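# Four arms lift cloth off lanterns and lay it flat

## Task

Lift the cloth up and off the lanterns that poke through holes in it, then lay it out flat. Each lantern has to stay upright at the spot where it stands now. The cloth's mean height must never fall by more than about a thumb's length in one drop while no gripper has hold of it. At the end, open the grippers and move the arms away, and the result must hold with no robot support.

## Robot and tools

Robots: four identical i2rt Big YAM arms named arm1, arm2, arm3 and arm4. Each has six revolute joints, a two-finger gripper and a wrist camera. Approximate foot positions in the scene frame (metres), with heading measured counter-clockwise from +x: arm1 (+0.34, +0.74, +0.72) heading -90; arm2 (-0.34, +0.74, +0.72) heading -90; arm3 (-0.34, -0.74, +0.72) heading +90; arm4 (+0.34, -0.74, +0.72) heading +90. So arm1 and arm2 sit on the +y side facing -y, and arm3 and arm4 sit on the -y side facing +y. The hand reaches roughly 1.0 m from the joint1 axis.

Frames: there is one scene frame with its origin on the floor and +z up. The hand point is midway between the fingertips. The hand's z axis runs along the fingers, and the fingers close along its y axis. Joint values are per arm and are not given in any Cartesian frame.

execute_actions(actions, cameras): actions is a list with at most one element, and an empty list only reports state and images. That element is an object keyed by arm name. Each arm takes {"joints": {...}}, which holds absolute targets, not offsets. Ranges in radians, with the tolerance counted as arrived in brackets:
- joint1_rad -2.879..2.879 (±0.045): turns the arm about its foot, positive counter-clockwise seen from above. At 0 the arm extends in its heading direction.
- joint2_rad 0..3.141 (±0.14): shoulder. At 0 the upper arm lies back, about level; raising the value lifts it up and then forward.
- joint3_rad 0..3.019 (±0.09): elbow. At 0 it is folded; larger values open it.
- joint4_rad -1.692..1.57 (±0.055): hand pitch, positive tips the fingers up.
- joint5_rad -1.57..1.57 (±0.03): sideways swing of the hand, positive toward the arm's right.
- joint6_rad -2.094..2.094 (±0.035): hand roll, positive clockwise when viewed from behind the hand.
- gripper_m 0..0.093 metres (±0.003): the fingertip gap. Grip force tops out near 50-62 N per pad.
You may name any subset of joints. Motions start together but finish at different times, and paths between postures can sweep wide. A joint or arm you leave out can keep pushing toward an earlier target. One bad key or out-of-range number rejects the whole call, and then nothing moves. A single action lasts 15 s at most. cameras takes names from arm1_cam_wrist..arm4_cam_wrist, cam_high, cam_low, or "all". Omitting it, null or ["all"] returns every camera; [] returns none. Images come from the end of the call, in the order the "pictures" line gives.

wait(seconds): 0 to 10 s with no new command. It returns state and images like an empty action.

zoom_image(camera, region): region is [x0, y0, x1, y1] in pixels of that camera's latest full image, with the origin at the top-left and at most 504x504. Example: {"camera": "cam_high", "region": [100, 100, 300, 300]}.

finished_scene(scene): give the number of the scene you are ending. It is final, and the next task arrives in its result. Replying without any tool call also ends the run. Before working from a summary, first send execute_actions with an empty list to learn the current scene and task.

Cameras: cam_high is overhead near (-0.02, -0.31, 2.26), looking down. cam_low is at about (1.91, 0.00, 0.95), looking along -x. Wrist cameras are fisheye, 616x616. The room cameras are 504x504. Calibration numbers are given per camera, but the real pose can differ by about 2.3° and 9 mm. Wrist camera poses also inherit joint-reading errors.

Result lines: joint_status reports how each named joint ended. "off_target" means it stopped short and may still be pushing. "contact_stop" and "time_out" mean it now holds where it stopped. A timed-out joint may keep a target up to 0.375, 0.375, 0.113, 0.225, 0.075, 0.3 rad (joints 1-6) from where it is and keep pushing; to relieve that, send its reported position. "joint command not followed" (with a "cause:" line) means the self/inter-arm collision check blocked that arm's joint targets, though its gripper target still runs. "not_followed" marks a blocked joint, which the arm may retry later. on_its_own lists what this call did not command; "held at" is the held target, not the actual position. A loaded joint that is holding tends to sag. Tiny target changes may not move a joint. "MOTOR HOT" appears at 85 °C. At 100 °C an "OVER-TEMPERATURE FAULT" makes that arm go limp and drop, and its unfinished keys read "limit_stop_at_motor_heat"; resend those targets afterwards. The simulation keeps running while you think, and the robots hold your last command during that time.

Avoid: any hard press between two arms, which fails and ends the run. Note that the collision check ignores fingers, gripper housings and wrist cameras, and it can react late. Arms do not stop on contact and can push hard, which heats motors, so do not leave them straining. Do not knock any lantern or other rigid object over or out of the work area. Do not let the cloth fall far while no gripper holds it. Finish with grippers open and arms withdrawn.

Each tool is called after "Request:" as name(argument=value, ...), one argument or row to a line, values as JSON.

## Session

Request:
execute_actions(
  actions=[],
)

Scene clock: 0.00 s.
Motor temperatures (°C, as the motors report them): arm1=[23 24 25 20 22 21] | arm2=[21 23 25 24 20 22] | arm3=[22 24 26 21 22 22] | arm4=[20 24 25 21 20 22]
arm1.joint_positions: joint1_rad=+0.004 joint2_rad=+0.448 joint3_rad=+1.468 joint4_rad=-1.524 joint5_rad=-0.017 joint6_rad=-0.016 gripper_m=+0.094
arm1.joint_status: not commanded
arm1.hand: x=+0.3426 y=+0.6224 z=+1.3034 quat_wxyz=(-0.368, -0.592, -0.621, +0.360) (m; scene frame)
arm2.joint_positions: joint1_rad=-0.013 joint2_rad=+0.446 joint3_rad=+1.461 joint4_rad=-1.526 joint5_rad=+0.002 joint6_rad=+0.004 gripper_m=+0.094
arm2.joint_status: not commanded
arm2.hand: x=-0.3396 y=+0.6126 z=+1.3664 quat_wxyz=(-0.352, -0.621, -0.601, +0.360) (m; scene frame)
arm3.joint_positions: joint1_rad=+0.009 joint2_rad=+0.439 joint3_rad=+1.449 joint4_rad=-1.519 joint5_rad=-0.011 joint6_rad=+0.005 gripper_m=+0.095
arm3.joint_status: not commanded
arm3.hand: x=-0.3465 y=-0.6188 z=+1.3324 quat_wxyz=(-0.350, +0.624, -0.592, -0.370) (m; scene frame)
arm4.joint_positions: joint1_rad=+0.002 joint2_rad=+0.439 joint3_rad=+1.476 joint4_rad=-1.542 joint5_rad=+0.004 joint6_rad=+0.007 gripper_m=+0.094
arm4.joint_status: not commanded
arm4.hand: x=+0.3418 y=-0.6272 z=+1.3910 quat_wxyz=(-0.367, +0.594, -0.621, -0.357) (m; scene frame)
pictures: arm1_cam_wrist, arm2_cam_wrist, arm3_cam_wrist, arm4_cam_wrist, cam_high, cam_low
Images, in order (width x height): arm1_cam_wrist 616x616, arm2_cam_wrist 616x616, arm3_cam_wrist 616x616, arm4_cam_wrist 616x616, cam_high 504x504, cam_low 504x504.

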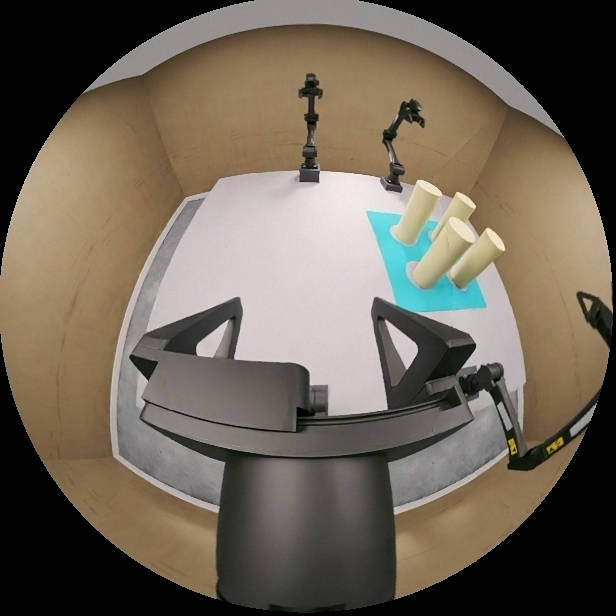

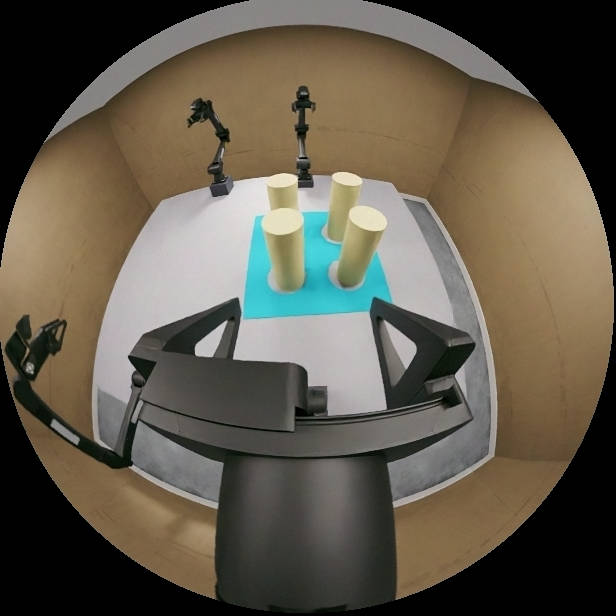

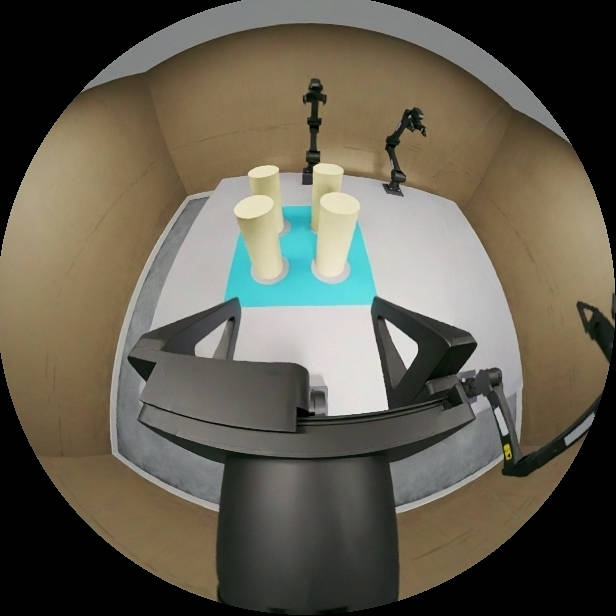

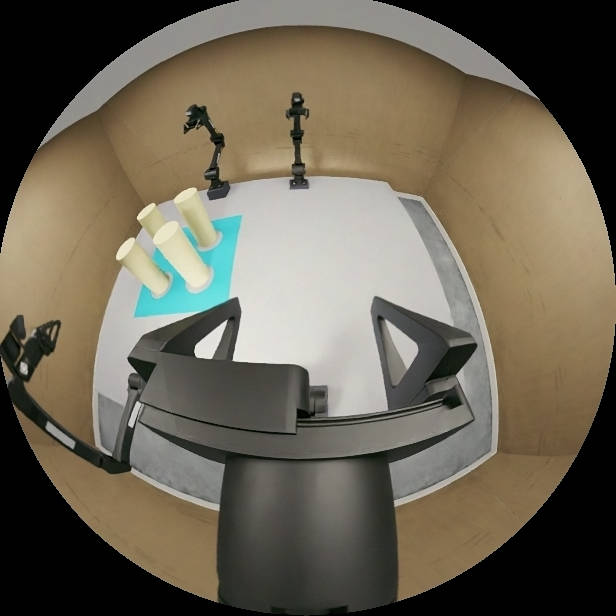

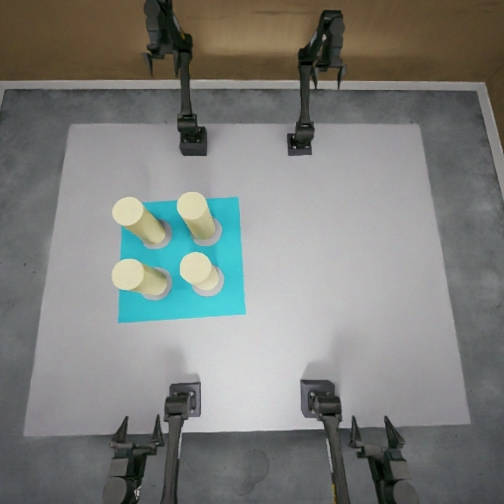

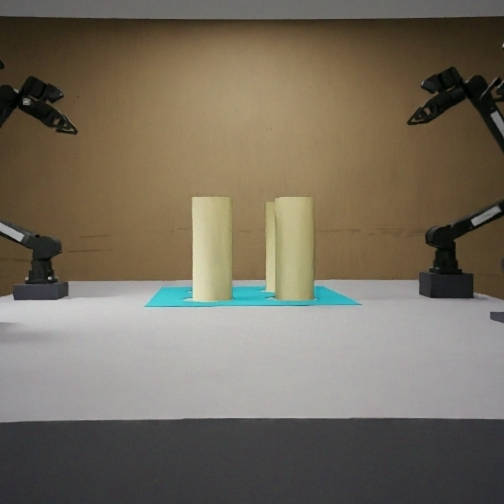

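Request:
zoom_image(
  camera="cam_high",
  region=[90, 170, 270, 350],
)

Region (90, 170, 270, 350) of cam_high's 504x504 image, scaled by 2.800, with more detail than that image has.

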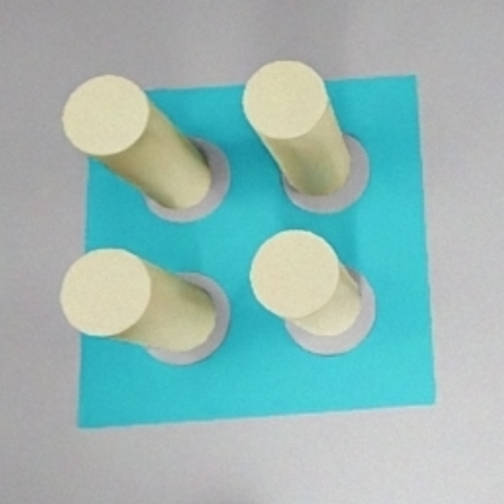

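Request:
execute_actions(
  actions=[
    {"arm1": {"joints": {"joint1_rad": -0.868, "joint2_rad": 0.9, "joint3_rad": 1.49, "joint4_rad": -0.905, "joint6_rad": 0.675, "gripper_m": 0.08}}, "arm2": {"joints": {"joint1_rad": -0.73, "joint2_rad": 0.9, "joint3_rad": 1.405, "joint4_rad": -0.762, "joint6_rad": 0.778, "gripper_m": 0.08}}, "arm3": {"joints": {"joint1_rad": 0.678, "joint2_rad": 0.9, "joint3_rad": 1.26, "joint4_rad": -0.754, "joint6_rad": -0.942, "gripper_m": 0.08}}, "arm4": {"joints": {"joint1_rad": 0.787, "joint2_rad": 0.9, "joint3_rad": 1.49, "joint4_rad": -0.766, "joint6_rad": -0.905, "gripper_m": 0.08}}},
  ],
  cameras=[],
)

Request:
execute_actions(
  actions=[
    {"arm1": {"joints": {"joint2_rad": 1.98}}, "arm2": {"joints": {"joint2_rad": 2.04}}, "arm3": {"joints": {"joint2_rad": 1.895}}, "arm4": {"joints": {"joint2_rad": 2.13}}},
  ],
  cameras=["arm1_cam_wrist", "arm2_cam_wrist", "arm3_cam_wrist", "arm4_cam_wrist"],
)

Scene clock: 32.00 s.
Motor temperatures (°C, as the motors report them): arm1=[23 24 28 20 22 21] | arm2=[21 23 27 24 20 22] | arm3=[22 24 29 21 22 22] | arm4=[20 24 27 21 20 22]
arm1.joint_positions: joint1_rad=-0.867 joint2_rad=+0.893 joint3_rad=+1.470 joint4_rad=-0.922 joint5_rad=-0.019 joint6_rad=+0.663 gripper_m=+0.080
arm1.joint_status: all done
arm1.hand: x=+0.0475 y=+0.4900 z=+1.3377 quat_wxyz=(-0.378, -0.814, -0.026, +0.441) (m; scene frame)
arm2.joint_positions: joint1_rad=-0.729 joint2_rad=+0.895 joint3_rad=+1.393 joint4_rad=-0.786 joint5_rad=+0.000 joint6_rad=+0.767 gripper_m=+0.080
arm2.joint_status: all done
arm2.hand: x=-0.6126 y=+0.4366 z=+1.3875 quat_wxyz=(-0.427, -0.802, -0.025, +0.417) (m; scene frame)
arm3.joint_positions: joint1_rad=+0.679 joint2_rad=+0.899 joint3_rad=+1.242 joint4_rad=-0.782 joint5_rad=-0.010 joint6_rad=-0.929 gripper_m=+0.080
arm3.joint_status: all done
arm3.hand: x=-0.6167 y=-0.4271 z=+1.2686 quat_wxyz=(-0.418, +0.843, +0.037, -0.337) (m; scene frame)
arm4.joint_positions: joint1_rad=+0.778 joint2_rad=+0.894 joint3_rad=+1.474 joint4_rad=-0.782 joint5_rad=+0.005 joint6_rad=-0.891 gripper_m=+0.080
arm4.joint_status: all done
arm4.hand: x=+0.0684 y=-0.4505 z=+1.4581 quat_wxyz=(-0.483, +0.772, +0.024, -0.412) (m; scene frame)
pictures: none
No camera images: the call's "cameras" was empty. Leave "cameras" out to get every camera's image.

Scene clock: 33.70 s.
Motor temperatures (°C, as the motors report them): arm1=[23 25 28 20 22 21] | arm2=[21 23 27 24 20 22] | arm3=[22 24 29 21 22 22] | arm4=[20 25 27 21 20 22]
arm1.joint_positions: joint1_rad=-0.867 joint2_rad=+1.999 joint3_rad=+1.470 joint4_rad=-0.912 joint5_rad=-0.019 joint6_rad=+0.663 gripper_m=+0.080
arm1.joint_status: all done
arm1.hand: x=-0.1166 y=+0.3411 z=+0.7574 quat_wxyz=(-0.055, -0.997, -0.028, +0.047) (m; scene frame)
arm2.joint_positions: joint1_rad=-0.729 joint2_rad=+2.056 joint3_rad=+1.393 joint4_rad=-0.774 joint5_rad=+0.000 joint6_rad=+0.768 gripper_m=+0.080
arm2.joint_status: all done
arm2.hand: x=-0.7356 y=+0.3039 z=+0.7605 quat_wxyz=(-0.046, -0.997, -0.030, +0.046) (m; scene frame)
arm3.joint_positions: joint1_rad=+0.679 joint2_rad=+1.906 joint3_rad=+1.242 joint4_rad=-0.771 joint5_rad=-0.010 joint6_rad=-0.929 gripper_m=+0.080
arm3.joint_status: all done
arm3.hand: x=-0.6937 y=-0.3302 z=+0.7625 quat_wxyz=(-0.054, +0.997, +0.038, -0.043) (m; scene frame)
arm4.joint_positions: joint1_rad=+0.778 joint2_rad=+2.131 joint3_rad=+1.474 joint4_rad=-0.770 joint5_rad=+0.005 joint6_rad=-0.892 gripper_m=+0.080
arm4.joint_status: all done
arm4.hand: x=-0.0825 y=-0.2835 z=+0.7705 quat_wxyz=(-0.060, +0.997, +0.032, -0.046) (m; scene frame)
pictures: arm1_cam_wrist, arm2_cam_wrist, arm3_cam_wrist, arm4_cam_wrist
camera_calibration (this result's frames):
arm1_cam_wrist: T_world_to_cam=[[-0.0627914, 0.991449, -0.114393, -0.256306], [0.862489, 0.111578, 0.493623, -0.308002], [0.502166, -0.0676674, -0.86212, 0.865194], [0, 0, 0, 1]] pos_world=[-0.184916, 0.347026, 0.868618]
arm2_cam_wrist: T_world_to_cam=[[-0.059878, 0.993665, -0.0951026, -0.266603], [0.855189, 0.100205, 0.508538, 0.216334], [0.514846, -0.0508805, -0.855771, 1.16683], [0, 0, 0, 1]] pos_world=[-0.80171, 0.302605, 0.863174]
arm3_cam_wrist: T_world_to_cam=[[-0.0745543, 0.991474, 0.106867, 0.195473], [0.860136, 0.00971016, 0.509973, 0.219315], [0.504587, 0.129941, -0.853526, 1.16874], [0, 0, 0, 1]] pos_world=[-0.763799, -0.347804, 0.864817]
arm4_cam_wrist: T_world_to_cam=[[-0.0646169, 0.990201, 0.123803, 0.178551], [0.858023, -0.00821598, 0.513545, -0.324657], [0.50953, 0.139409, -0.849084, 0.856423], [0, 0, 0, 1]] pos_world=[-0.146272, -0.298862, 0.871796]
Images, in order (width x height): arm1_cam_wrist 616x616, arm2_cam_wrist 616x616, arm3_cam_wrist 616x616, arm4_cam_wrist 616x616.

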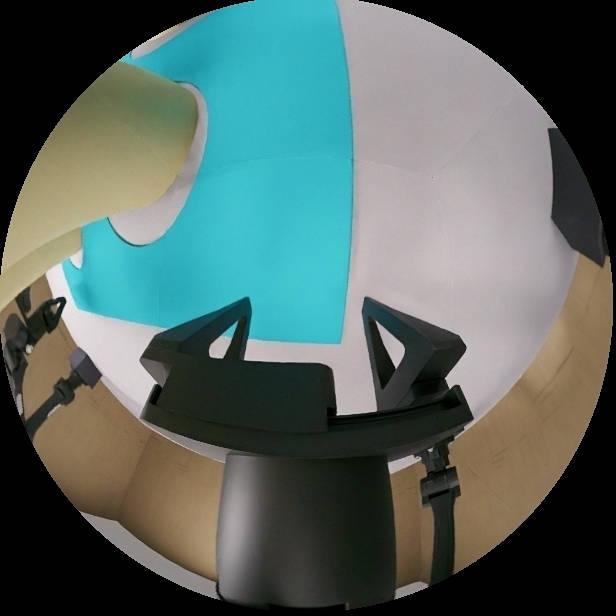

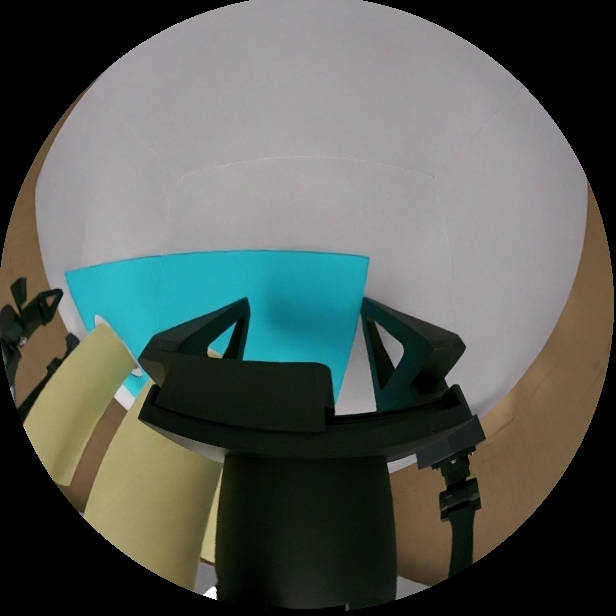

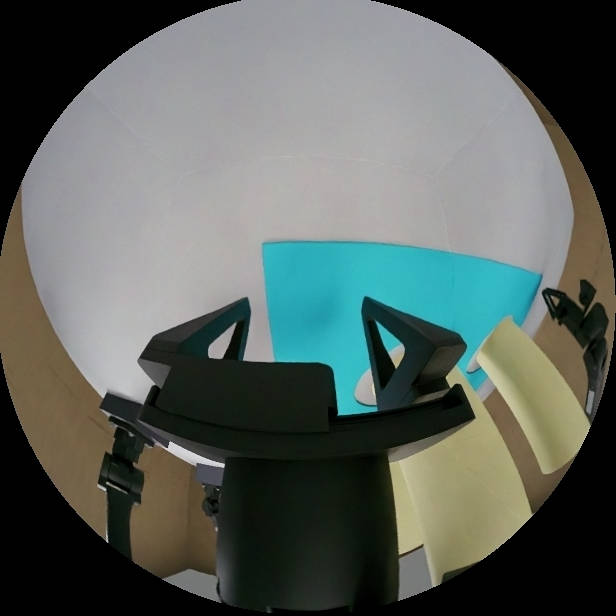

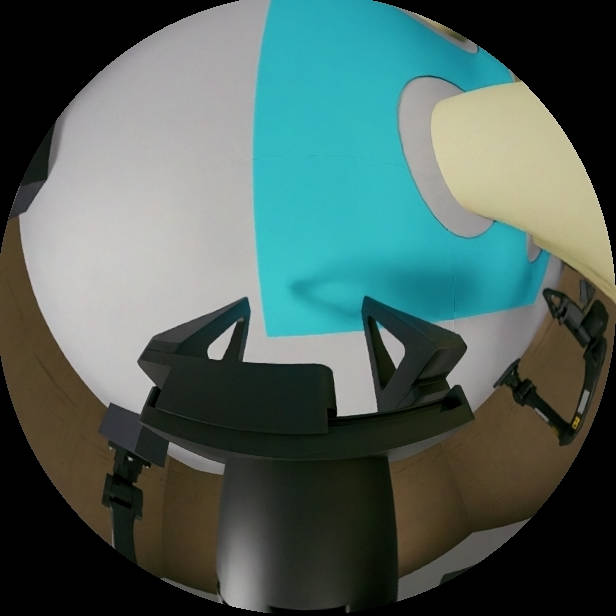

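Request:
execute_actions(
  actions=[
    {"arm1": {"joints": {"joint2_rad": 2.085, "gripper_m": 0.088}}, "arm2": {"joints": {"joint2_rad": 2.15, "gripper_m": 0.093}}, "arm3": {"joints": {"joint2_rad": 2.008, "gripper_m": 0.088}}, "arm4": {"joints": {"joint2_rad": 2.228, "gripper_m": 0.085}}},
  ],
  cameras=[],
)

Request:
execute_actions(
  actions=[
    {"arm1": {"joints": {"gripper_m": 0.0}}, "arm2": {"joints": {"gripper_m": 0.0}}, "arm3": {"joints": {"gripper_m": 0.0}}, "arm4": {"joints": {"gripper_m": 0.0}}},
  ],
  cameras=["arm1_cam_wrist", "arm2_cam_wrist", "arm3_cam_wrist", "arm4_cam_wrist"],
)

Scene clock: 45.23 s.
Motor temperatures (°C, as the motors report them): arm1=[23 26 29 20 22 21] | arm2=[21 24 27 24 20 22] | arm3=[22 25 29 21 22 22] | arm4=[20 26 28 21 20 22]
arm1.joint_positions: joint1_rad=-0.864 joint2_rad=+2.048 joint3_rad=+1.480 joint4_rad=-0.908 joint5_rad=-0.016 joint6_rad=+0.664 gripper_m=+0.088
arm1.joint_status: all done
arm1.hand: x=-0.1147 y=+0.3407 z=+0.7321 quat_wxyz=(-0.043, -0.998, -0.029, +0.034) (m; scene frame)
arm2.joint_positions: joint1_rad=-0.726 joint2_rad=+2.115 joint3_rad=+1.401 joint4_rad=-0.769 joint5_rad=+0.003 joint6_rad=+0.769 gripper_m=+0.093
arm2.joint_status: all done
arm2.hand: x=-0.7307 y=+0.3074 z=+0.7302 quat_wxyz=(-0.029, -0.999, -0.032, +0.031) (m; scene frame)
arm3.joint_positions: joint1_rad=+0.677 joint2_rad=+1.975 joint3_rad=+1.252 joint4_rad=-0.767 joint5_rad=-0.012 joint6_rad=-0.931 gripper_m=+0.088
arm3.joint_status: all done
arm3.hand: x=-0.6895 y=-0.3337 z=+0.7296 quat_wxyz=(-0.031, +0.998, +0.038, -0.026) (m; scene frame)
arm4.joint_positions: joint1_rad=+0.779 joint2_rad=+2.188 joint3_rad=+1.484 joint4_rad=-0.769 joint5_rad=+0.003 joint6_rad=-0.893 gripper_m=+0.085
arm4.joint_status: all done
arm4.hand: x=-0.0788 y=-0.2886 z=+0.7399 quat_wxyz=(-0.042, +0.998, +0.033, -0.032) (m; scene frame)
pictures: none
No camera images: the call's "cameras" was empty. Leave "cameras" out to get every camera's image.

Scene clock: 45.93 s.
Motor temperatures (°C, as the motors report them): arm1=[23 26 29 20 22 21] | arm2=[21 24 27 24 20 22] | arm3=[22 25 29 21 22 22] | arm4=[20 26 28 21 20 22]
arm1.joint_positions: joint1_rad=-0.863 joint2_rad=+2.051 joint3_rad=+1.480 joint4_rad=-0.901 joint5_rad=-0.023 joint6_rad=+0.664 gripper_m=+0.003
arm1.joint_status: gripper_m off_target (ended at +0.003, target +0.000)
arm1.hand: x=-0.1148 y=+0.3387 z=+0.7310 quat_wxyz=(-0.047, -0.998, -0.029, +0.033) (m; scene frame)
arm2.joint_positions: joint1_rad=-0.725 joint2_rad=+2.116 joint3_rad=+1.401 joint4_rad=-0.763 joint5_rad=-0.006 joint6_rad=+0.769 gripper_m=+0.003
arm2.joint_status: gripper_m off_target (ended at +0.003, target +0.000)
arm2.hand: x=-0.7297 y=+0.3052 z=+0.7293 quat_wxyz=(-0.033, -0.999, -0.032, +0.029) (m; scene frame)
arm3.joint_positions: joint1_rad=+0.674 joint2_rad=+1.977 joint3_rad=+1.252 joint4_rad=-0.756 joint5_rad=-0.006 joint6_rad=-0.931 gripper_m=+0.003
arm3.joint_status: gripper_m off_target (ended at +0.003, target +0.000)
arm3.hand: x=-0.6890 y=-0.3301 z=+0.7289 quat_wxyz=(-0.037, +0.998, +0.036, -0.026) (m; scene frame)
arm4.joint_positions: joint1_rad=+0.779 joint2_rad=+2.191 joint3_rad=+1.486 joint4_rad=-0.760 joint5_rad=+0.010 joint6_rad=-0.893 gripper_m=+0.003
arm4.joint_status: gripper_m off_target (ended at +0.003, target +0.000)
arm4.hand: x=-0.0797 y=-0.2864 z=+0.7388 quat_wxyz=(-0.047, +0.998, +0.033, -0.032) (m; scene frame)
pictures: arm1_cam_wrist, arm2_cam_wrist, arm3_cam_wrist, arm4_cam_wrist
camera_calibration (this result's frames):
arm1_cam_wrist: T_world_to_cam=[[-0.0629987, 0.993111, -0.0988027, -0.268775], [0.848563, 0.105413, 0.518488, -0.313937], [0.525331, -0.0511762, -0.849358, 0.829079], [0, 0, 0, 1]] pos_world=[-0.186079, 0.342446, 0.840401]
arm2_cam_wrist: T_world_to_cam=[[-0.060432, 0.995665, -0.0707038, -0.289392], [0.837776, 0.0891025, 0.538695, 0.195678], [0.54266, -0.0266795, -0.839529, 1.13816], [0, 0, 0, 1]] pos_world=[-0.799058, 0.301067, 0.829649]
arm3_cam_wrist: T_world_to_cam=[[-0.073944, 0.994658, 0.0720288, 0.226209], [0.84236, 0.0236336, 0.538397, 0.204044], [0.533819, 0.100485, -0.839607, 1.13798], [0, 0, 0, 1]] pos_world=[-0.762626, -0.344173, 0.829304]
arm4_cam_wrist: T_world_to_cam=[[-0.0694097, 0.992847, 0.0971497, 0.205551], [0.842611, 0.00621608, 0.538487, -0.326395], [0.534031, 0.119236, -0.837015, 0.815737], [0, 0, 0, 1]] pos_world=[-0.146337, -0.299316, 0.838574]
Images, in order (width x height): arm1_cam_wrist 616x616, arm2_cam_wrist 616x616, arm3_cam_wrist 616x616, arm4_cam_wrist 616x616.

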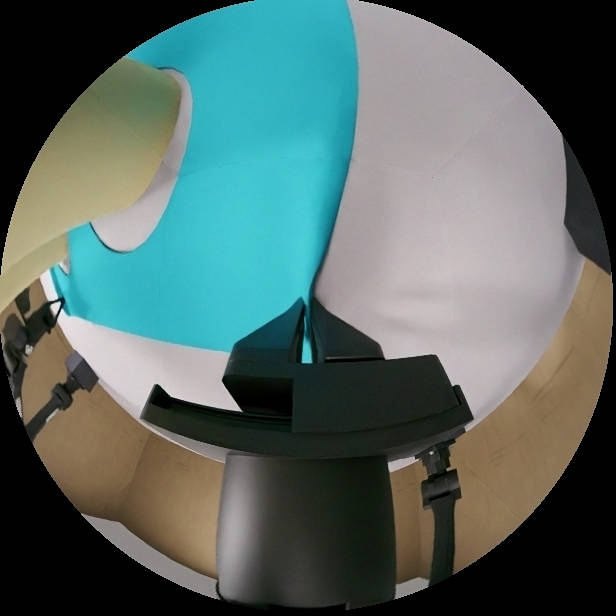

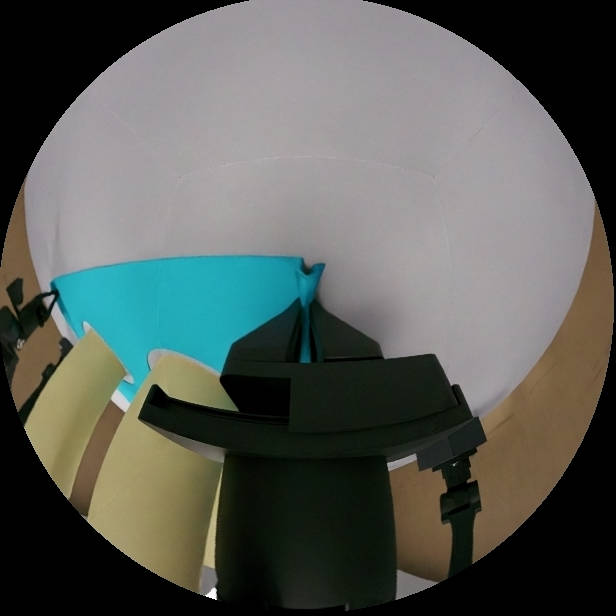

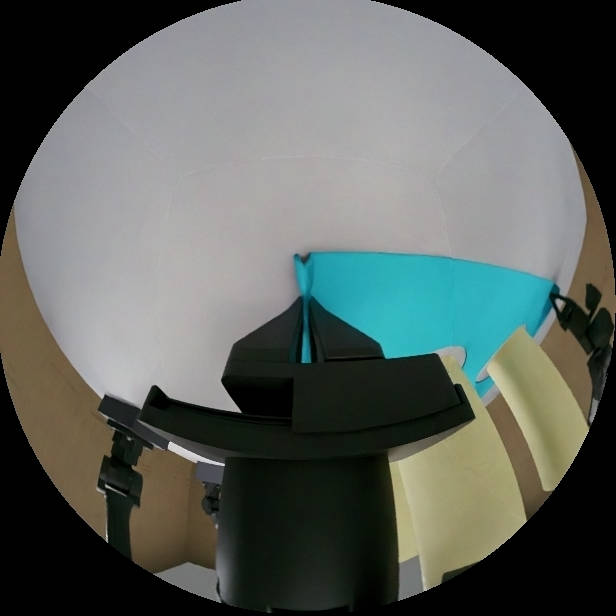

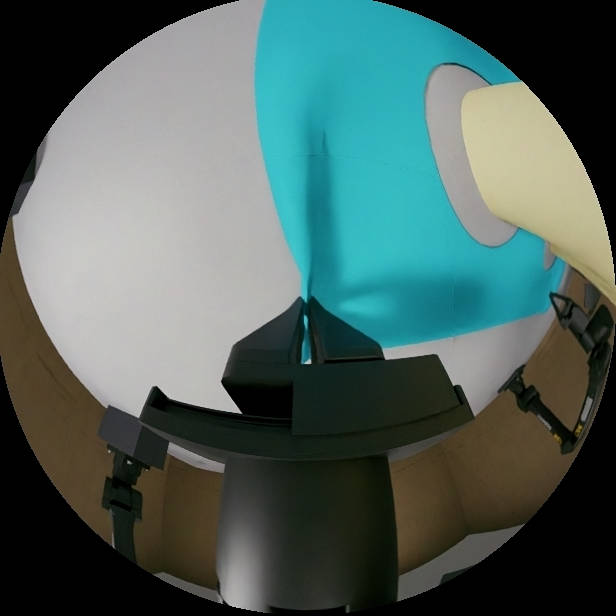

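Request:
execute_actions(
  actions=[
    {"arm1": {"joints": {"joint2_rad": 1.80, "joint3_rad": 1.588, "joint4_rad": -1.105}}, "arm2": {"joints": {"joint2_rad": 1.813, "joint3_rad": 1.44, "joint4_rad": -0.95}}, "arm3": {"joints": {"joint2_rad": 1.68, "joint3_rad": 1.338, "joint4_rad": -0.983}}, "arm4": {"joints": {"joint2_rad": 1.905, "joint3_rad": 1.495, "joint4_rad": -0.935}}},
  ],
  cameras=["cam_low"],
)

Request:
execute_actions(
  actions=[
    {"arm1": {"joints": {"joint2_rad": 1.59, "joint3_rad": 1.725, "joint4_rad": -1.142}}, "arm2": {"joints": {"joint2_rad": 1.553, "joint3_rad": 1.528, "joint4_rad": -0.983}}, "arm3": {"joints": {"joint2_rad": 1.438, "joint3_rad": 1.472, "joint4_rad": -1.048}}, "arm4": {"joints": {"joint2_rad": 1.63, "joint3_rad": 1.55, "joint4_rad": -0.945}}},
  ],
  cameras=["cam_high", "cam_low"],
)

Request:
execute_actions(
  actions=[
    {"arm1": {"joints": {"joint2_rad": 1.524, "joint3_rad": 2.003, "joint4_rad": -1.165}}, "arm2": {"joints": {"joint2_rad": 1.442, "joint3_rad": 1.742, "joint4_rad": -0.993}}, "arm3": {"joints": {"joint2_rad": 1.348, "joint3_rad": 1.725, "joint4_rad": -1.072}}, "arm4": {"joints": {"joint2_rad": 1.498, "joint3_rad": 1.735, "joint4_rad": -0.945}}},
  ],
  cameras=["cam_high", "cam_low"],
)

Scene clock: 62.93 s.
Motor temperatures (°C, as the motors report them): arm1=[23 27 29 20 22 21] | arm2=[21 25 27 24 20 22] | arm3=[22 25 30 21 22 22] | arm4=[20 27 28 21 20 22]
arm1.joint_positions: joint1_rad=-0.856 joint2_rad=+1.804 joint3_rad=+1.568 joint4_rad=-1.089 joint5_rad=-0.025 joint6_rad=+0.664 gripper_m=+0.003
arm1.joint_status: all done
arm1.hand: x=-0.1139 y=+0.3350 z=+0.9022 quat_wxyz=(-0.095, -0.991, -0.033, +0.089) (m; scene frame)
arm2.joint_positions: joint1_rad=-0.713 joint2_rad=+1.820 joint3_rad=+1.412 joint4_rad=-0.934 joint5_rad=-0.008 joint6_rad=+0.770 gripper_m=+0.003
arm2.joint_status: all done
arm2.hand: x=-0.7244 y=+0.2998 z=+0.8953 quat_wxyz=(-0.083, -0.993, -0.038, +0.075) (m; scene frame)
arm3.joint_positions: joint1_rad=+0.663 joint2_rad=+1.677 joint3_rad=+1.313 joint4_rad=-0.965 joint5_rad=-0.003 joint6_rad=-0.931 gripper_m=+0.003
arm3.joint_status: all done
arm3.hand: x=-0.6878 y=-0.3240 z=+0.9014 quat_wxyz=(-0.098, +0.992, +0.031, -0.073) (m; scene frame)
arm4.joint_positions: joint1_rad=+0.779 joint2_rad=+1.902 joint3_rad=+1.486 joint4_rad=-0.915 joint5_rad=+0.010 joint6_rad=-0.893 gripper_m=+0.003
arm4.joint_status: all done
arm4.hand: x=-0.0811 y=-0.2856 z=+0.9051 quat_wxyz=(-0.097, +0.992, +0.033, -0.076) (m; scene frame)
pictures: cam_low
Images, in order (width x height): cam_low 504x504.

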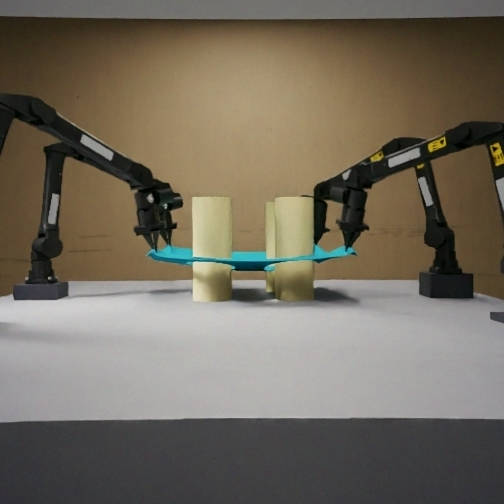

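Scene clock: 64.37 s.
Motor temperatures (°C, as the motors report them): arm1=[23 27 30 20 22 21] | arm2=[21 25 28 24 20 22] | arm3=[22 25 30 21 22 22] | arm4=[20 27 28 21 20 22]
arm1.joint_positions: joint1_rad=-0.858 joint2_rad=+1.605 joint3_rad=+1.702 joint4_rad=-1.129 joint5_rad=-0.024 joint6_rad=+0.664 gripper_m=+0.003
arm1.joint_status: all done
arm1.hand: x=-0.1154 y=+0.3367 z=+1.0795 quat_wxyz=(-0.186, -0.962, -0.033, +0.199) (m; scene frame)
arm2.joint_positions: joint1_rad=-0.713 joint2_rad=+1.561 joint3_rad=+1.495 joint4_rad=-0.972 joint5_rad=-0.008 joint6_rad=+0.770 gripper_m=+0.003
arm2.joint_status: all done
arm2.hand: x=-0.7278 y=+0.2955 z=+1.0785 quat_wxyz=(-0.191, -0.964, -0.037, +0.179) (m; scene frame)
arm3.joint_positions: joint1_rad=+0.663 joint2_rad=+1.440 joint3_rad=+1.444 joint4_rad=-1.031 joint5_rad=-0.003 joint6_rad=-0.931 gripper_m=+0.003
arm3.joint_status: all done
arm3.hand: x=-0.6912 y=-0.3229 z=+1.0812 quat_wxyz=(-0.213, +0.963, +0.031, -0.164) (m; scene frame)
arm4.joint_positions: joint1_rad=+0.779 joint2_rad=+1.633 joint3_rad=+1.538 joint4_rad=-0.931 joint5_rad=+0.009 joint6_rad=-0.893 gripper_m=+0.003
arm4.joint_status: all done
arm4.hand: x=-0.0834 y=-0.2840 z=+1.0893 quat_wxyz=(-0.210, +0.962, +0.031, -0.174) (m; scene frame)
pictures: cam_high, cam_low
Images, in order (width x height): cam_high 504x504, cam_low 504x504.

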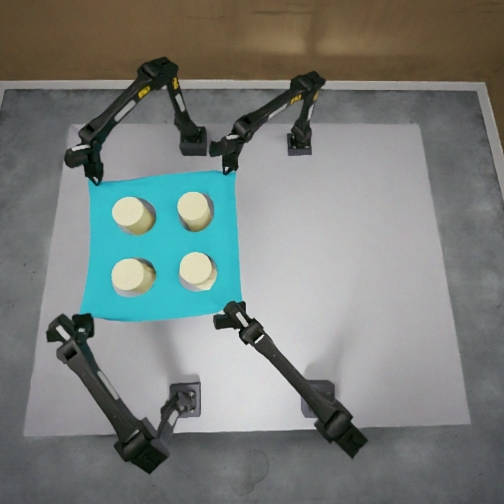

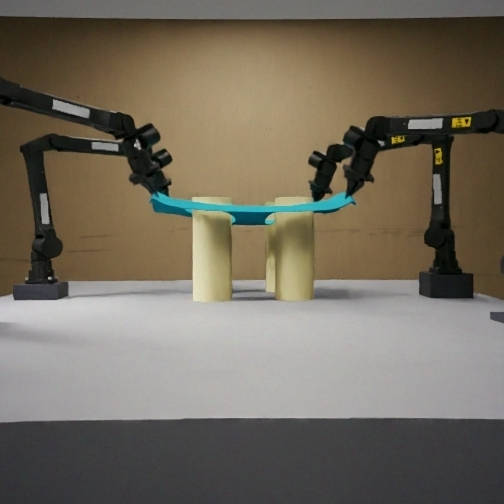

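Scene clock: 65.73 s.
Motor temperatures (°C, as the motors report them): arm1=[23 27 30 20 22 21] | arm2=[21 25 28 24 20 22] | arm3=[22 25 31 21 23 22] | arm4=[20 27 28 21 20 22]
arm1.joint_positions: joint1_rad=-0.860 joint2_rad=+1.538 joint3_rad=+1.963 joint4_rad=-1.157 joint5_rad=-0.023 joint6_rad=+0.664 gripper_m=+0.003
arm1.joint_status: all done
arm1.hand: x=-0.1150 y=+0.3404 z=+1.2513 quat_wxyz=(-0.275, -0.910, -0.031, +0.309) (m; scene frame)
arm2.joint_positions: joint1_rad=-0.713 joint2_rad=+1.443 joint3_rad=+1.700 joint4_rad=-0.988 joint5_rad=-0.008 joint6_rad=+0.770 gripper_m=+0.003
arm2.joint_status: all done
arm2.hand: x=-0.7288 y=+0.2940 z=+1.2534 quat_wxyz=(-0.296, -0.913, -0.036, +0.279) (m; scene frame)
arm3.joint_positions: joint1_rad=+0.663 joint2_rad=+1.345 joint3_rad=+1.687 joint4_rad=-1.062 joint5_rad=-0.003 joint6_rad=-0.931 gripper_m=+0.003
arm3.joint_status: all done
arm3.hand: x=-0.6920 y=-0.3250 z=+1.2562 quat_wxyz=(-0.326, +0.910, +0.030, -0.254) (m; scene frame)
arm4.joint_positions: joint1_rad=+0.779 joint2_rad=+1.504 joint3_rad=+1.713 joint4_rad=-0.936 joint5_rad=+0.008 joint6_rad=-0.893 gripper_m=+0.003
arm4.joint_status: all done
arm4.hand: x=-0.0837 y=-0.2848 z=+1.2600 quat_wxyz=(-0.316, +0.911, +0.029, -0.266) (m; scene frame)
pictures: cam_high, cam_low
Images, in order (width x height): cam_high 504x504, cam_low 504x504.

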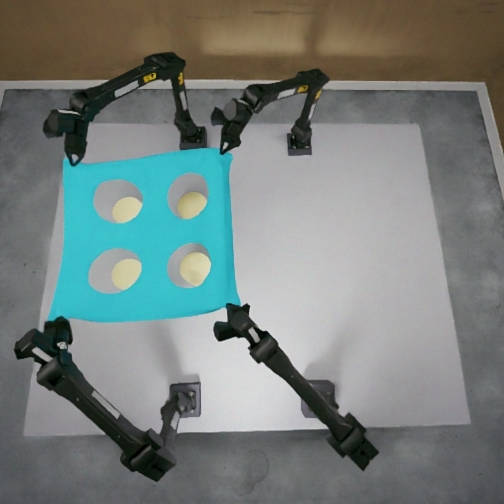

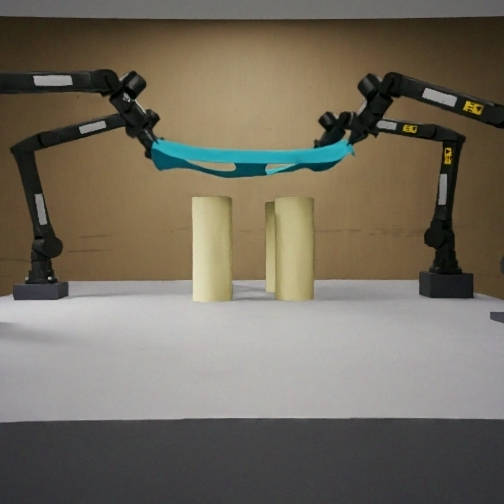

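Request:
execute_actions(
  actions=[
    {"arm1": {"joints": {"joint1_rad": -0.597, "joint2_rad": 1.20, "joint3_rad": 1.648, "joint4_rad": -1.17, "joint6_rad": 0.93}}, "arm2": {"joints": {"joint1_rad": -0.428, "joint2_rad": 1.184, "joint3_rad": 1.46, "joint4_rad": -1.015, "joint6_rad": 1.075}}, "arm3": {"joints": {"joint1_rad": 0.352, "joint2_rad": 1.11, "joint3_rad": 1.488, "joint4_rad": -1.117, "joint6_rad": -1.26}}, "arm4": {"joints": {"joint1_rad": 0.508, "joint2_rad": 1.22, "joint3_rad": 1.44, "joint4_rad": -0.953, "joint6_rad": -1.167}}},
  ],
  cameras=["cam_high"],
)

Request:
execute_actions(
  actions=[
    {"arm1": {"joints": {"joint1_rad": -0.20, "joint2_rad": 1.027, "joint3_rad": 1.53, "joint4_rad": -1.225, "joint6_rad": 1.326}}, "arm2": {"joints": {"joint1_rad": -0.032, "joint2_rad": 1.062, "joint3_rad": 1.376, "joint4_rad": -1.05, "joint6_rad": 1.47}}, "arm3": {"joints": {"joint1_rad": -0.09, "joint2_rad": 1.026, "joint3_rad": 1.44, "joint4_rad": -1.147, "joint6_rad": -1.70}}, "arm4": {"joints": {"joint1_rad": 0.122, "joint2_rad": 1.087, "joint3_rad": 1.338, "joint4_rad": -0.992, "joint6_rad": -1.543}}},
  ],
  cameras=["cam_high"],
)

Request:
execute_actions(
  actions=[
    {"arm1": {"joints": {"joint1_rad": 0.256, "joint2_rad": 1.055, "joint3_rad": 1.575, "joint4_rad": -1.20, "joint6_rad": 1.78}}, "arm2": {"joints": {"joint1_rad": 0.372, "joint2_rad": 1.138, "joint3_rad": 1.475, "joint4_rad": -1.005, "joint6_rad": 1.87}}, "arm3": {"joints": {"joint1_rad": -0.513, "joint2_rad": 1.143, "joint3_rad": 1.56, "joint4_rad": -1.085, "joint6_rad": -2.08}}, "arm4": {"joints": {"joint1_rad": -0.282, "joint2_rad": 1.14, "joint3_rad": 1.41, "joint4_rad": -0.955, "joint6_rad": -1.946}}},
  ],
  cameras=["cam_high", "cam_low"],
)

Scene clock: 103.47 s.
Motor temperatures (°C, as the motors report them): arm1=[23 26 34 20 22 21] | arm2=[21 24 32 24 21 22] | arm3=[22 25 35 21 23 22] | arm4=[20 26 32 21 20 22]
arm1.joint_positions: joint1_rad=-0.593 joint2_rad=+1.217 joint3_rad=+1.642 joint4_rad=-1.164 joint5_rad=-0.018 joint6_rad=+0.917 gripper_m=+0.003
arm1.joint_status: all done
arm1.hand: x=+0.0754 y=+0.3398 z=+1.2471 quat_wxyz=(-0.341, -0.911, -0.038, +0.229) (m; scene frame)
arm2.joint_positions: joint1_rad=-0.410 joint2_rad=+1.182 joint3_rad=+1.467 joint4_rad=-1.006 joint5_rad=-0.007 joint6_rad=+1.063 gripper_m=+0.003
arm2.joint_status: all done
arm2.hand: x=-0.5372 y=+0.2891 z=+1.2576 quat_wxyz=(-0.368, -0.911, -0.040, +0.182) (m; scene frame)
arm3.joint_positions: joint1_rad=+0.338 joint2_rad=+1.106 joint3_rad=+1.488 joint4_rad=-1.105 joint5_rad=-0.004 joint6_rad=-1.246 gripper_m=+0.003
arm3.joint_status: all done
arm3.hand: x=-0.5045 y=-0.3238 z=+1.2560 quat_wxyz=(-0.389, +0.910, +0.026, -0.139) (m; scene frame)
arm4.joint_positions: joint1_rad=+0.497 joint2_rad=+1.221 joint3_rad=+1.442 joint4_rad=-0.944 joint5_rad=+0.004 joint6_rad=-1.153 gripper_m=+0.003
arm4.joint_status: all done
arm4.hand: x=+0.1087 y=-0.2836 z=+1.2617 quat_wxyz=(-0.376, +0.910, +0.019, -0.175) (m; scene frame)
pictures: cam_high
Images, in order (width x height): cam_high 504x504.

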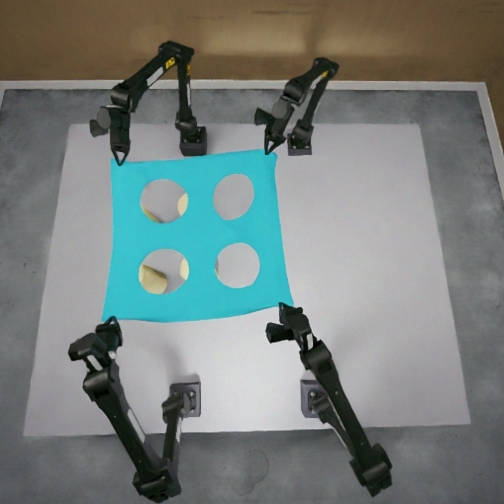

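Scene clock: 104.93 s.
Motor temperatures (°C, as the motors report them): arm1=[23 26 33 20 22 21] | arm2=[21 24 32 24 21 22] | arm3=[22 25 35 21 23 22] | arm4=[20 26 31 21 20 22]
arm1.joint_positions: joint1_rad=-0.204 joint2_rad=+1.031 joint3_rad=+1.520 joint4_rad=-1.213 joint5_rad=-0.018 joint6_rad=+1.313 gripper_m=+0.003
arm1.joint_status: all done
arm1.hand: x=+0.2638 y=+0.3465 z=+1.2518 quat_wxyz=(-0.409, -0.908, -0.036, +0.085) (m; scene frame)
arm2.joint_positions: joint1_rad=-0.028 joint2_rad=+1.064 joint3_rad=+1.376 joint4_rad=-1.038 joint5_rad=-0.005 joint6_rad=+1.459 gripper_m=+0.003
arm2.joint_status: all done
arm2.hand: x=-0.3533 y=+0.2938 z=+1.2545 quat_wxyz=(-0.407, -0.912, -0.033, +0.028) (m; scene frame)
arm3.joint_positions: joint1_rad=-0.094 joint2_rad=+1.047 joint3_rad=+1.434 joint4_rad=-1.130 joint5_rad=-0.007 joint6_rad=-1.687 gripper_m=+0.003
arm3.joint_status: all done
arm3.hand: x=-0.3152 y=-0.3184 z=+1.2487 quat_wxyz=(-0.405, +0.913, +0.030, +0.035) (m; scene frame)
arm4.joint_positions: joint1_rad=+0.131 joint2_rad=+1.087 joint3_rad=+1.336 joint4_rad=-0.978 joint5_rad=+0.004 joint6_rad=-1.530 gripper_m=+0.003
arm4.joint_status: all done
arm4.hand: x=+0.2933 y=-0.2858 z=+1.2586 quat_wxyz=(-0.412, +0.911, +0.024, -0.027) (m; scene frame)
pictures: cam_high
Images, in order (width x height): cam_high 504x504.

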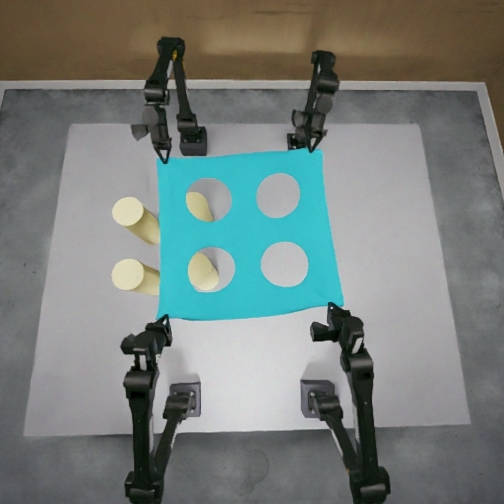

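Scene clock: 106.40 s.
Motor temperatures (°C, as the motors report them): arm1=[23 26 34 20 22 21] | arm2=[21 24 32 24 21 22] | arm3=[22 25 35 21 23 22] | arm4=[20 26 32 21 20 22]
arm1.joint_positions: joint1_rad=+0.250 joint2_rad=+1.063 joint3_rad=+1.520 joint4_rad=-1.213 joint5_rad=-0.012 joint6_rad=+1.769 gripper_m=+0.003
arm1.joint_status: all done
arm1.hand: x=+0.4487 y=+0.3431 z=+1.2387 quat_wxyz=(-0.391, -0.915, -0.035, -0.094) (m; scene frame)
arm2.joint_positions: joint1_rad=+0.379 joint2_rad=+1.158 joint3_rad=+1.403 joint4_rad=-1.019 joint5_rad=-0.001 joint6_rad=+1.861 gripper_m=+0.003
arm2.joint_status: all done
arm2.hand: x=-0.1645 y=+0.2915 z=+1.2316 quat_wxyz=(-0.365, -0.922, -0.035, -0.126) (m; scene frame)
arm3.joint_positions: joint1_rad=-0.517 joint2_rad=+1.165 joint3_rad=+1.501 joint4_rad=-1.103 joint5_rad=-0.011 joint6_rad=-2.068 gripper_m=+0.003
arm3.joint_status: all done
arm3.hand: x=-0.1222 y=-0.3240 z=+1.2407 quat_wxyz=(-0.352, +0.918, +0.011, +0.183) (m; scene frame)
arm4.joint_positions: joint1_rad=-0.273 joint2_rad=+1.147 joint3_rad=+1.353 joint4_rad=-0.970 joint5_rad=+0.000 joint6_rad=-1.933 gripper_m=+0.003
arm4.joint_status: all done
arm4.hand: x=+0.4820 y=-0.2861 z=+1.2416 quat_wxyz=(-0.374, +0.918, +0.024, +0.128) (m; scene frame)
pictures: cam_high, cam_low
Images, in order (width x height): cam_high 504x504, cam_low 504x504.

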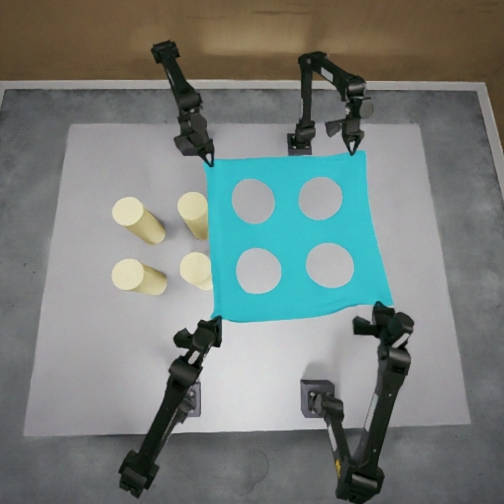

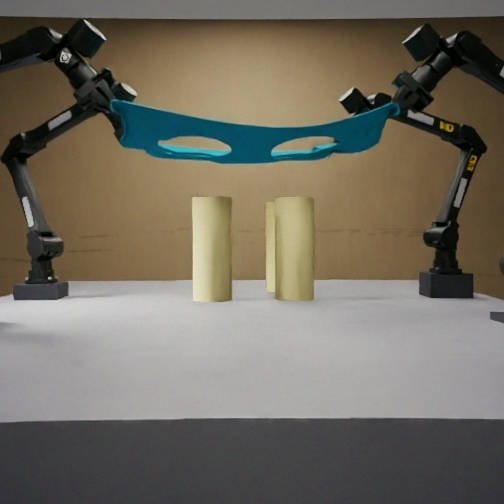

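Request:
execute_actions(
  actions=[
    {"arm1": {"joints": {"joint1_rad": 0.612, "joint2_rad": 1.276, "joint3_rad": 1.42, "joint4_rad": -1.09, "joint6_rad": 2.08}}, "arm2": {"joints": {"joint1_rad": 0.682, "joint2_rad": 1.44, "joint3_rad": 1.44, "joint4_rad": -0.935, "joint6_rad": 2.085}}, "arm3": {"joints": {"joint1_rad": -0.803, "joint2_rad": 1.46, "joint3_rad": 1.54, "joint4_rad": -1.012}}, "arm4": {"joints": {"joint1_rad": -0.59, "joint2_rad": 1.448, "joint3_rad": 1.38, "joint4_rad": -0.883, "joint6_rad": -2.07}}},
  ],
  cameras=["cam_high"],
)

Request:
execute_actions(
  actions=[
    {"arm1": {"joints": {"joint2_rad": 1.473, "joint3_rad": 1.225, "joint4_rad": -0.997}}, "arm2": {"joints": {"joint2_rad": 1.69, "joint3_rad": 1.312, "joint4_rad": -0.882}}, "arm3": {"joints": {"joint2_rad": 1.677, "joint3_rad": 1.395, "joint4_rad": -0.963}}, "arm4": {"joints": {"joint2_rad": 1.716, "joint3_rad": 1.288, "joint4_rad": -0.833}}},
  ],
  cameras=["cam_low"],
)

Request:
execute_actions(
  actions=[
    {"arm1": {"joints": {"joint2_rad": 1.80, "joint3_rad": 1.178, "joint4_rad": -0.875}}, "arm2": {"joints": {"joint2_rad": 2.04, "joint3_rad": 1.375, "joint4_rad": -0.835}}, "arm3": {"joints": {"joint2_rad": 2.003, "joint3_rad": 1.42, "joint4_rad": -0.91}}, "arm4": {"joints": {"joint2_rad": 2.078, "joint3_rad": 1.362, "joint4_rad": -0.792}}},
  ],
  cameras=["cam_high", "cam_low"],
)

Scene clock: 111.47 s.
Motor temperatures (°C, as the motors report them): arm1=[23 26 34 20 22 21] | arm2=[21 24 33 24 21 22] | arm3=[22 25 36 21 23 22] | arm4=[20 26 33 21 20 22]
arm1.joint_positions: joint1_rad=+0.607 joint2_rad=+1.282 joint3_rad=+1.396 joint4_rad=-1.103 joint5_rad=-0.010 joint6_rad=+2.071 gripper_m=+0.003
arm1.joint_status: all done
joint sent to its limit — the command would take arm1.joint6_rad past its upper limit, so that joint was sent only as far as its limit.
arm1.hand: x=+0.6254 y=+0.3441 z=+1.0941 quat_wxyz=(-0.247, -0.955, -0.061, -0.154) (m; scene frame)
arm2.joint_positions: joint1_rad=+0.683 joint2_rad=+1.451 joint3_rad=+1.403 joint4_rad=-0.934 joint5_rad=+0.006 joint6_rad=+2.079 gripper_m=+0.003
arm2.joint_status: all done
arm2.hand: x=+0.0126 y=+0.2973 z=+1.0983 quat_wxyz=(-0.241, -0.954, -0.076, -0.160) (m; scene frame)
arm3.joint_positions: joint1_rad=-0.796 joint2_rad=+1.488 joint3_rad=+1.504 joint4_rad=-1.019 joint5_rad=-0.018 joint6_rad=-2.071 gripper_m=+0.003
arm3.joint_status: all done
arm3.hand: x=+0.0541 y=-0.3251 z=+1.0940 quat_wxyz=(-0.236, +0.951, -0.121, +0.161) (m; scene frame)
arm4.joint_positions: joint1_rad=-0.588 joint2_rad=+1.446 joint3_rad=+1.353 joint4_rad=-0.896 joint5_rad=-0.004 joint6_rad=-2.060 gripper_m=+0.003
arm4.joint_status: all done
arm4.hand: x=+0.6607 y=-0.2889 z=+1.1033 quat_wxyz=(-0.248, +0.955, -0.064, +0.148) (m; scene frame)
pictures: cam_high
Images, in order (width x height): cam_high 504x504.

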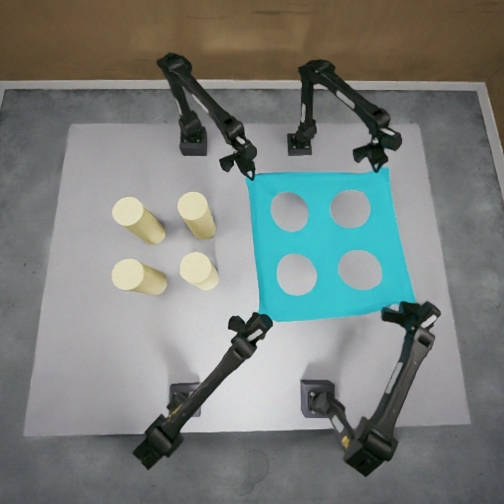

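Scene clock: 112.77 s.
Motor temperatures (°C, as the motors report them): arm1=[23 26 34 20 22 21] | arm2=[21 24 32 24 21 22] | arm3=[22 25 36 21 23 22] | arm4=[20 26 32 21 20 22]
arm1.joint_positions: joint1_rad=+0.607 joint2_rad=+1.484 joint3_rad=+1.203 joint4_rad=-1.002 joint5_rad=-0.010 joint6_rad=+2.071 gripper_m=+0.003
arm1.joint_status: all done
arm1.hand: x=+0.6244 y=+0.3419 z=+0.9151 quat_wxyz=(-0.125, -0.987, -0.062, -0.078) (m; scene frame)
arm2.joint_positions: joint1_rad=+0.681 joint2_rad=+1.696 joint3_rad=+1.312 joint4_rad=-0.877 joint5_rad=+0.006 joint6_rad=+2.079 gripper_m=+0.003
arm2.joint_status: all done
arm2.hand: x=+0.0141 y=+0.2948 z=+0.9269 quat_wxyz=(-0.128, -0.985, -0.078, -0.084) (m; scene frame)
arm3.joint_positions: joint1_rad=-0.795 joint2_rad=+1.704 joint3_rad=+1.384 joint4_rad=-0.965 joint5_rad=-0.018 joint6_rad=-2.071 gripper_m=+0.003
arm3.joint_status: all done
arm3.hand: x=+0.0544 y=-0.3237 z=+0.9224 quat_wxyz=(-0.125, +0.981, -0.125, +0.080) (m; scene frame)
arm4.joint_positions: joint1_rad=-0.588 joint2_rad=+1.713 joint3_rad=+1.273 joint4_rad=-0.840 joint5_rad=-0.004 joint6_rad=-2.061 gripper_m=+0.003
arm4.joint_status: all done
arm4.hand: x=+0.6610 y=-0.2864 z=+0.9269 quat_wxyz=(-0.128, +0.987, -0.066, +0.073) (m; scene frame)
pictures: cam_low
Images, in order (width x height): cam_low 504x504.

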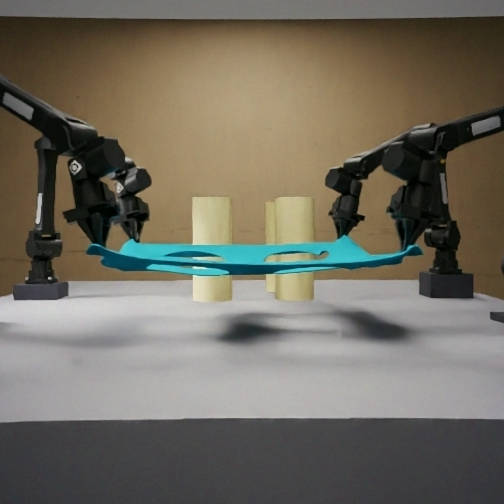

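Scene clock: 114.10 s.
Motor temperatures (°C, as the motors report them): arm1=[23 26 33 20 22 21] | arm2=[21 24 32 24 21 22] | arm3=[22 25 36 21 23 22] | arm4=[20 26 32 21 20 22]
arm1.joint_positions: joint1_rad=+0.607 joint2_rad=+1.816 joint3_rad=+1.168 joint4_rad=-0.875 joint5_rad=-0.010 joint6_rad=+2.071 gripper_m=+0.003
arm1.joint_status: all done
arm1.hand: x=+0.6249 y=+0.3378 z=+0.7486 quat_wxyz=(-0.024, -0.998, -0.061, -0.014) (m; scene frame)
arm2.joint_positions: joint1_rad=+0.674 joint2_rad=+2.041 joint3_rad=+1.352 joint4_rad=-0.826 joint5_rad=+0.010 joint6_rad=+2.079 gripper_m=+0.003
arm2.joint_status: all done
arm2.hand: x=+0.0083 y=+0.2948 z=+0.7554 quat_wxyz=(-0.024, -0.997, -0.076, -0.012) (m; scene frame)
arm3.joint_positions: joint1_rad=-0.786 joint2_rad=+2.027 joint3_rad=+1.397 joint4_rad=-0.910 joint5_rad=-0.023 joint6_rad=-2.071 gripper_m=+0.003
arm3.joint_status: all done
arm3.hand: x=+0.0476 y=-0.3229 z=+0.7510 quat_wxyz=(-0.023, +0.992, -0.123, +0.003) (m; scene frame)
arm4.joint_positions: joint1_rad=-0.588 joint2_rad=+2.074 joint3_rad=+1.346 joint4_rad=-0.793 joint5_rad=-0.004 joint6_rad=-2.061 gripper_m=+0.003
arm4.joint_status: all done
arm4.hand: x=+0.6618 y=-0.2833 z=+0.7594 quat_wxyz=(-0.026, +0.997, -0.066, +0.010) (m; scene frame)
pictures: cam_high, cam_low
Images, in order (width x height): cam_high 504x504, cam_low 504x504.

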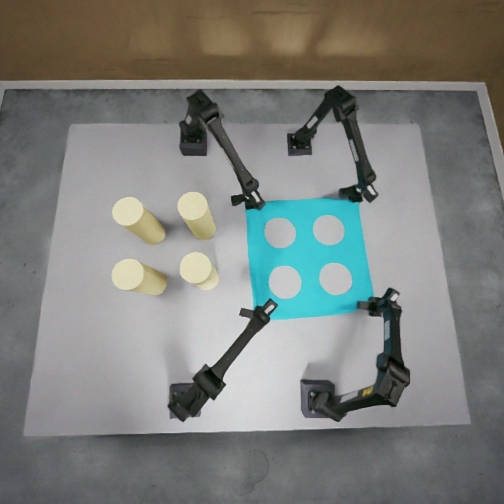

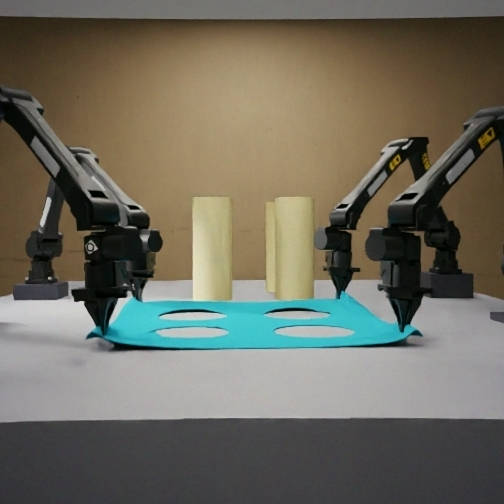

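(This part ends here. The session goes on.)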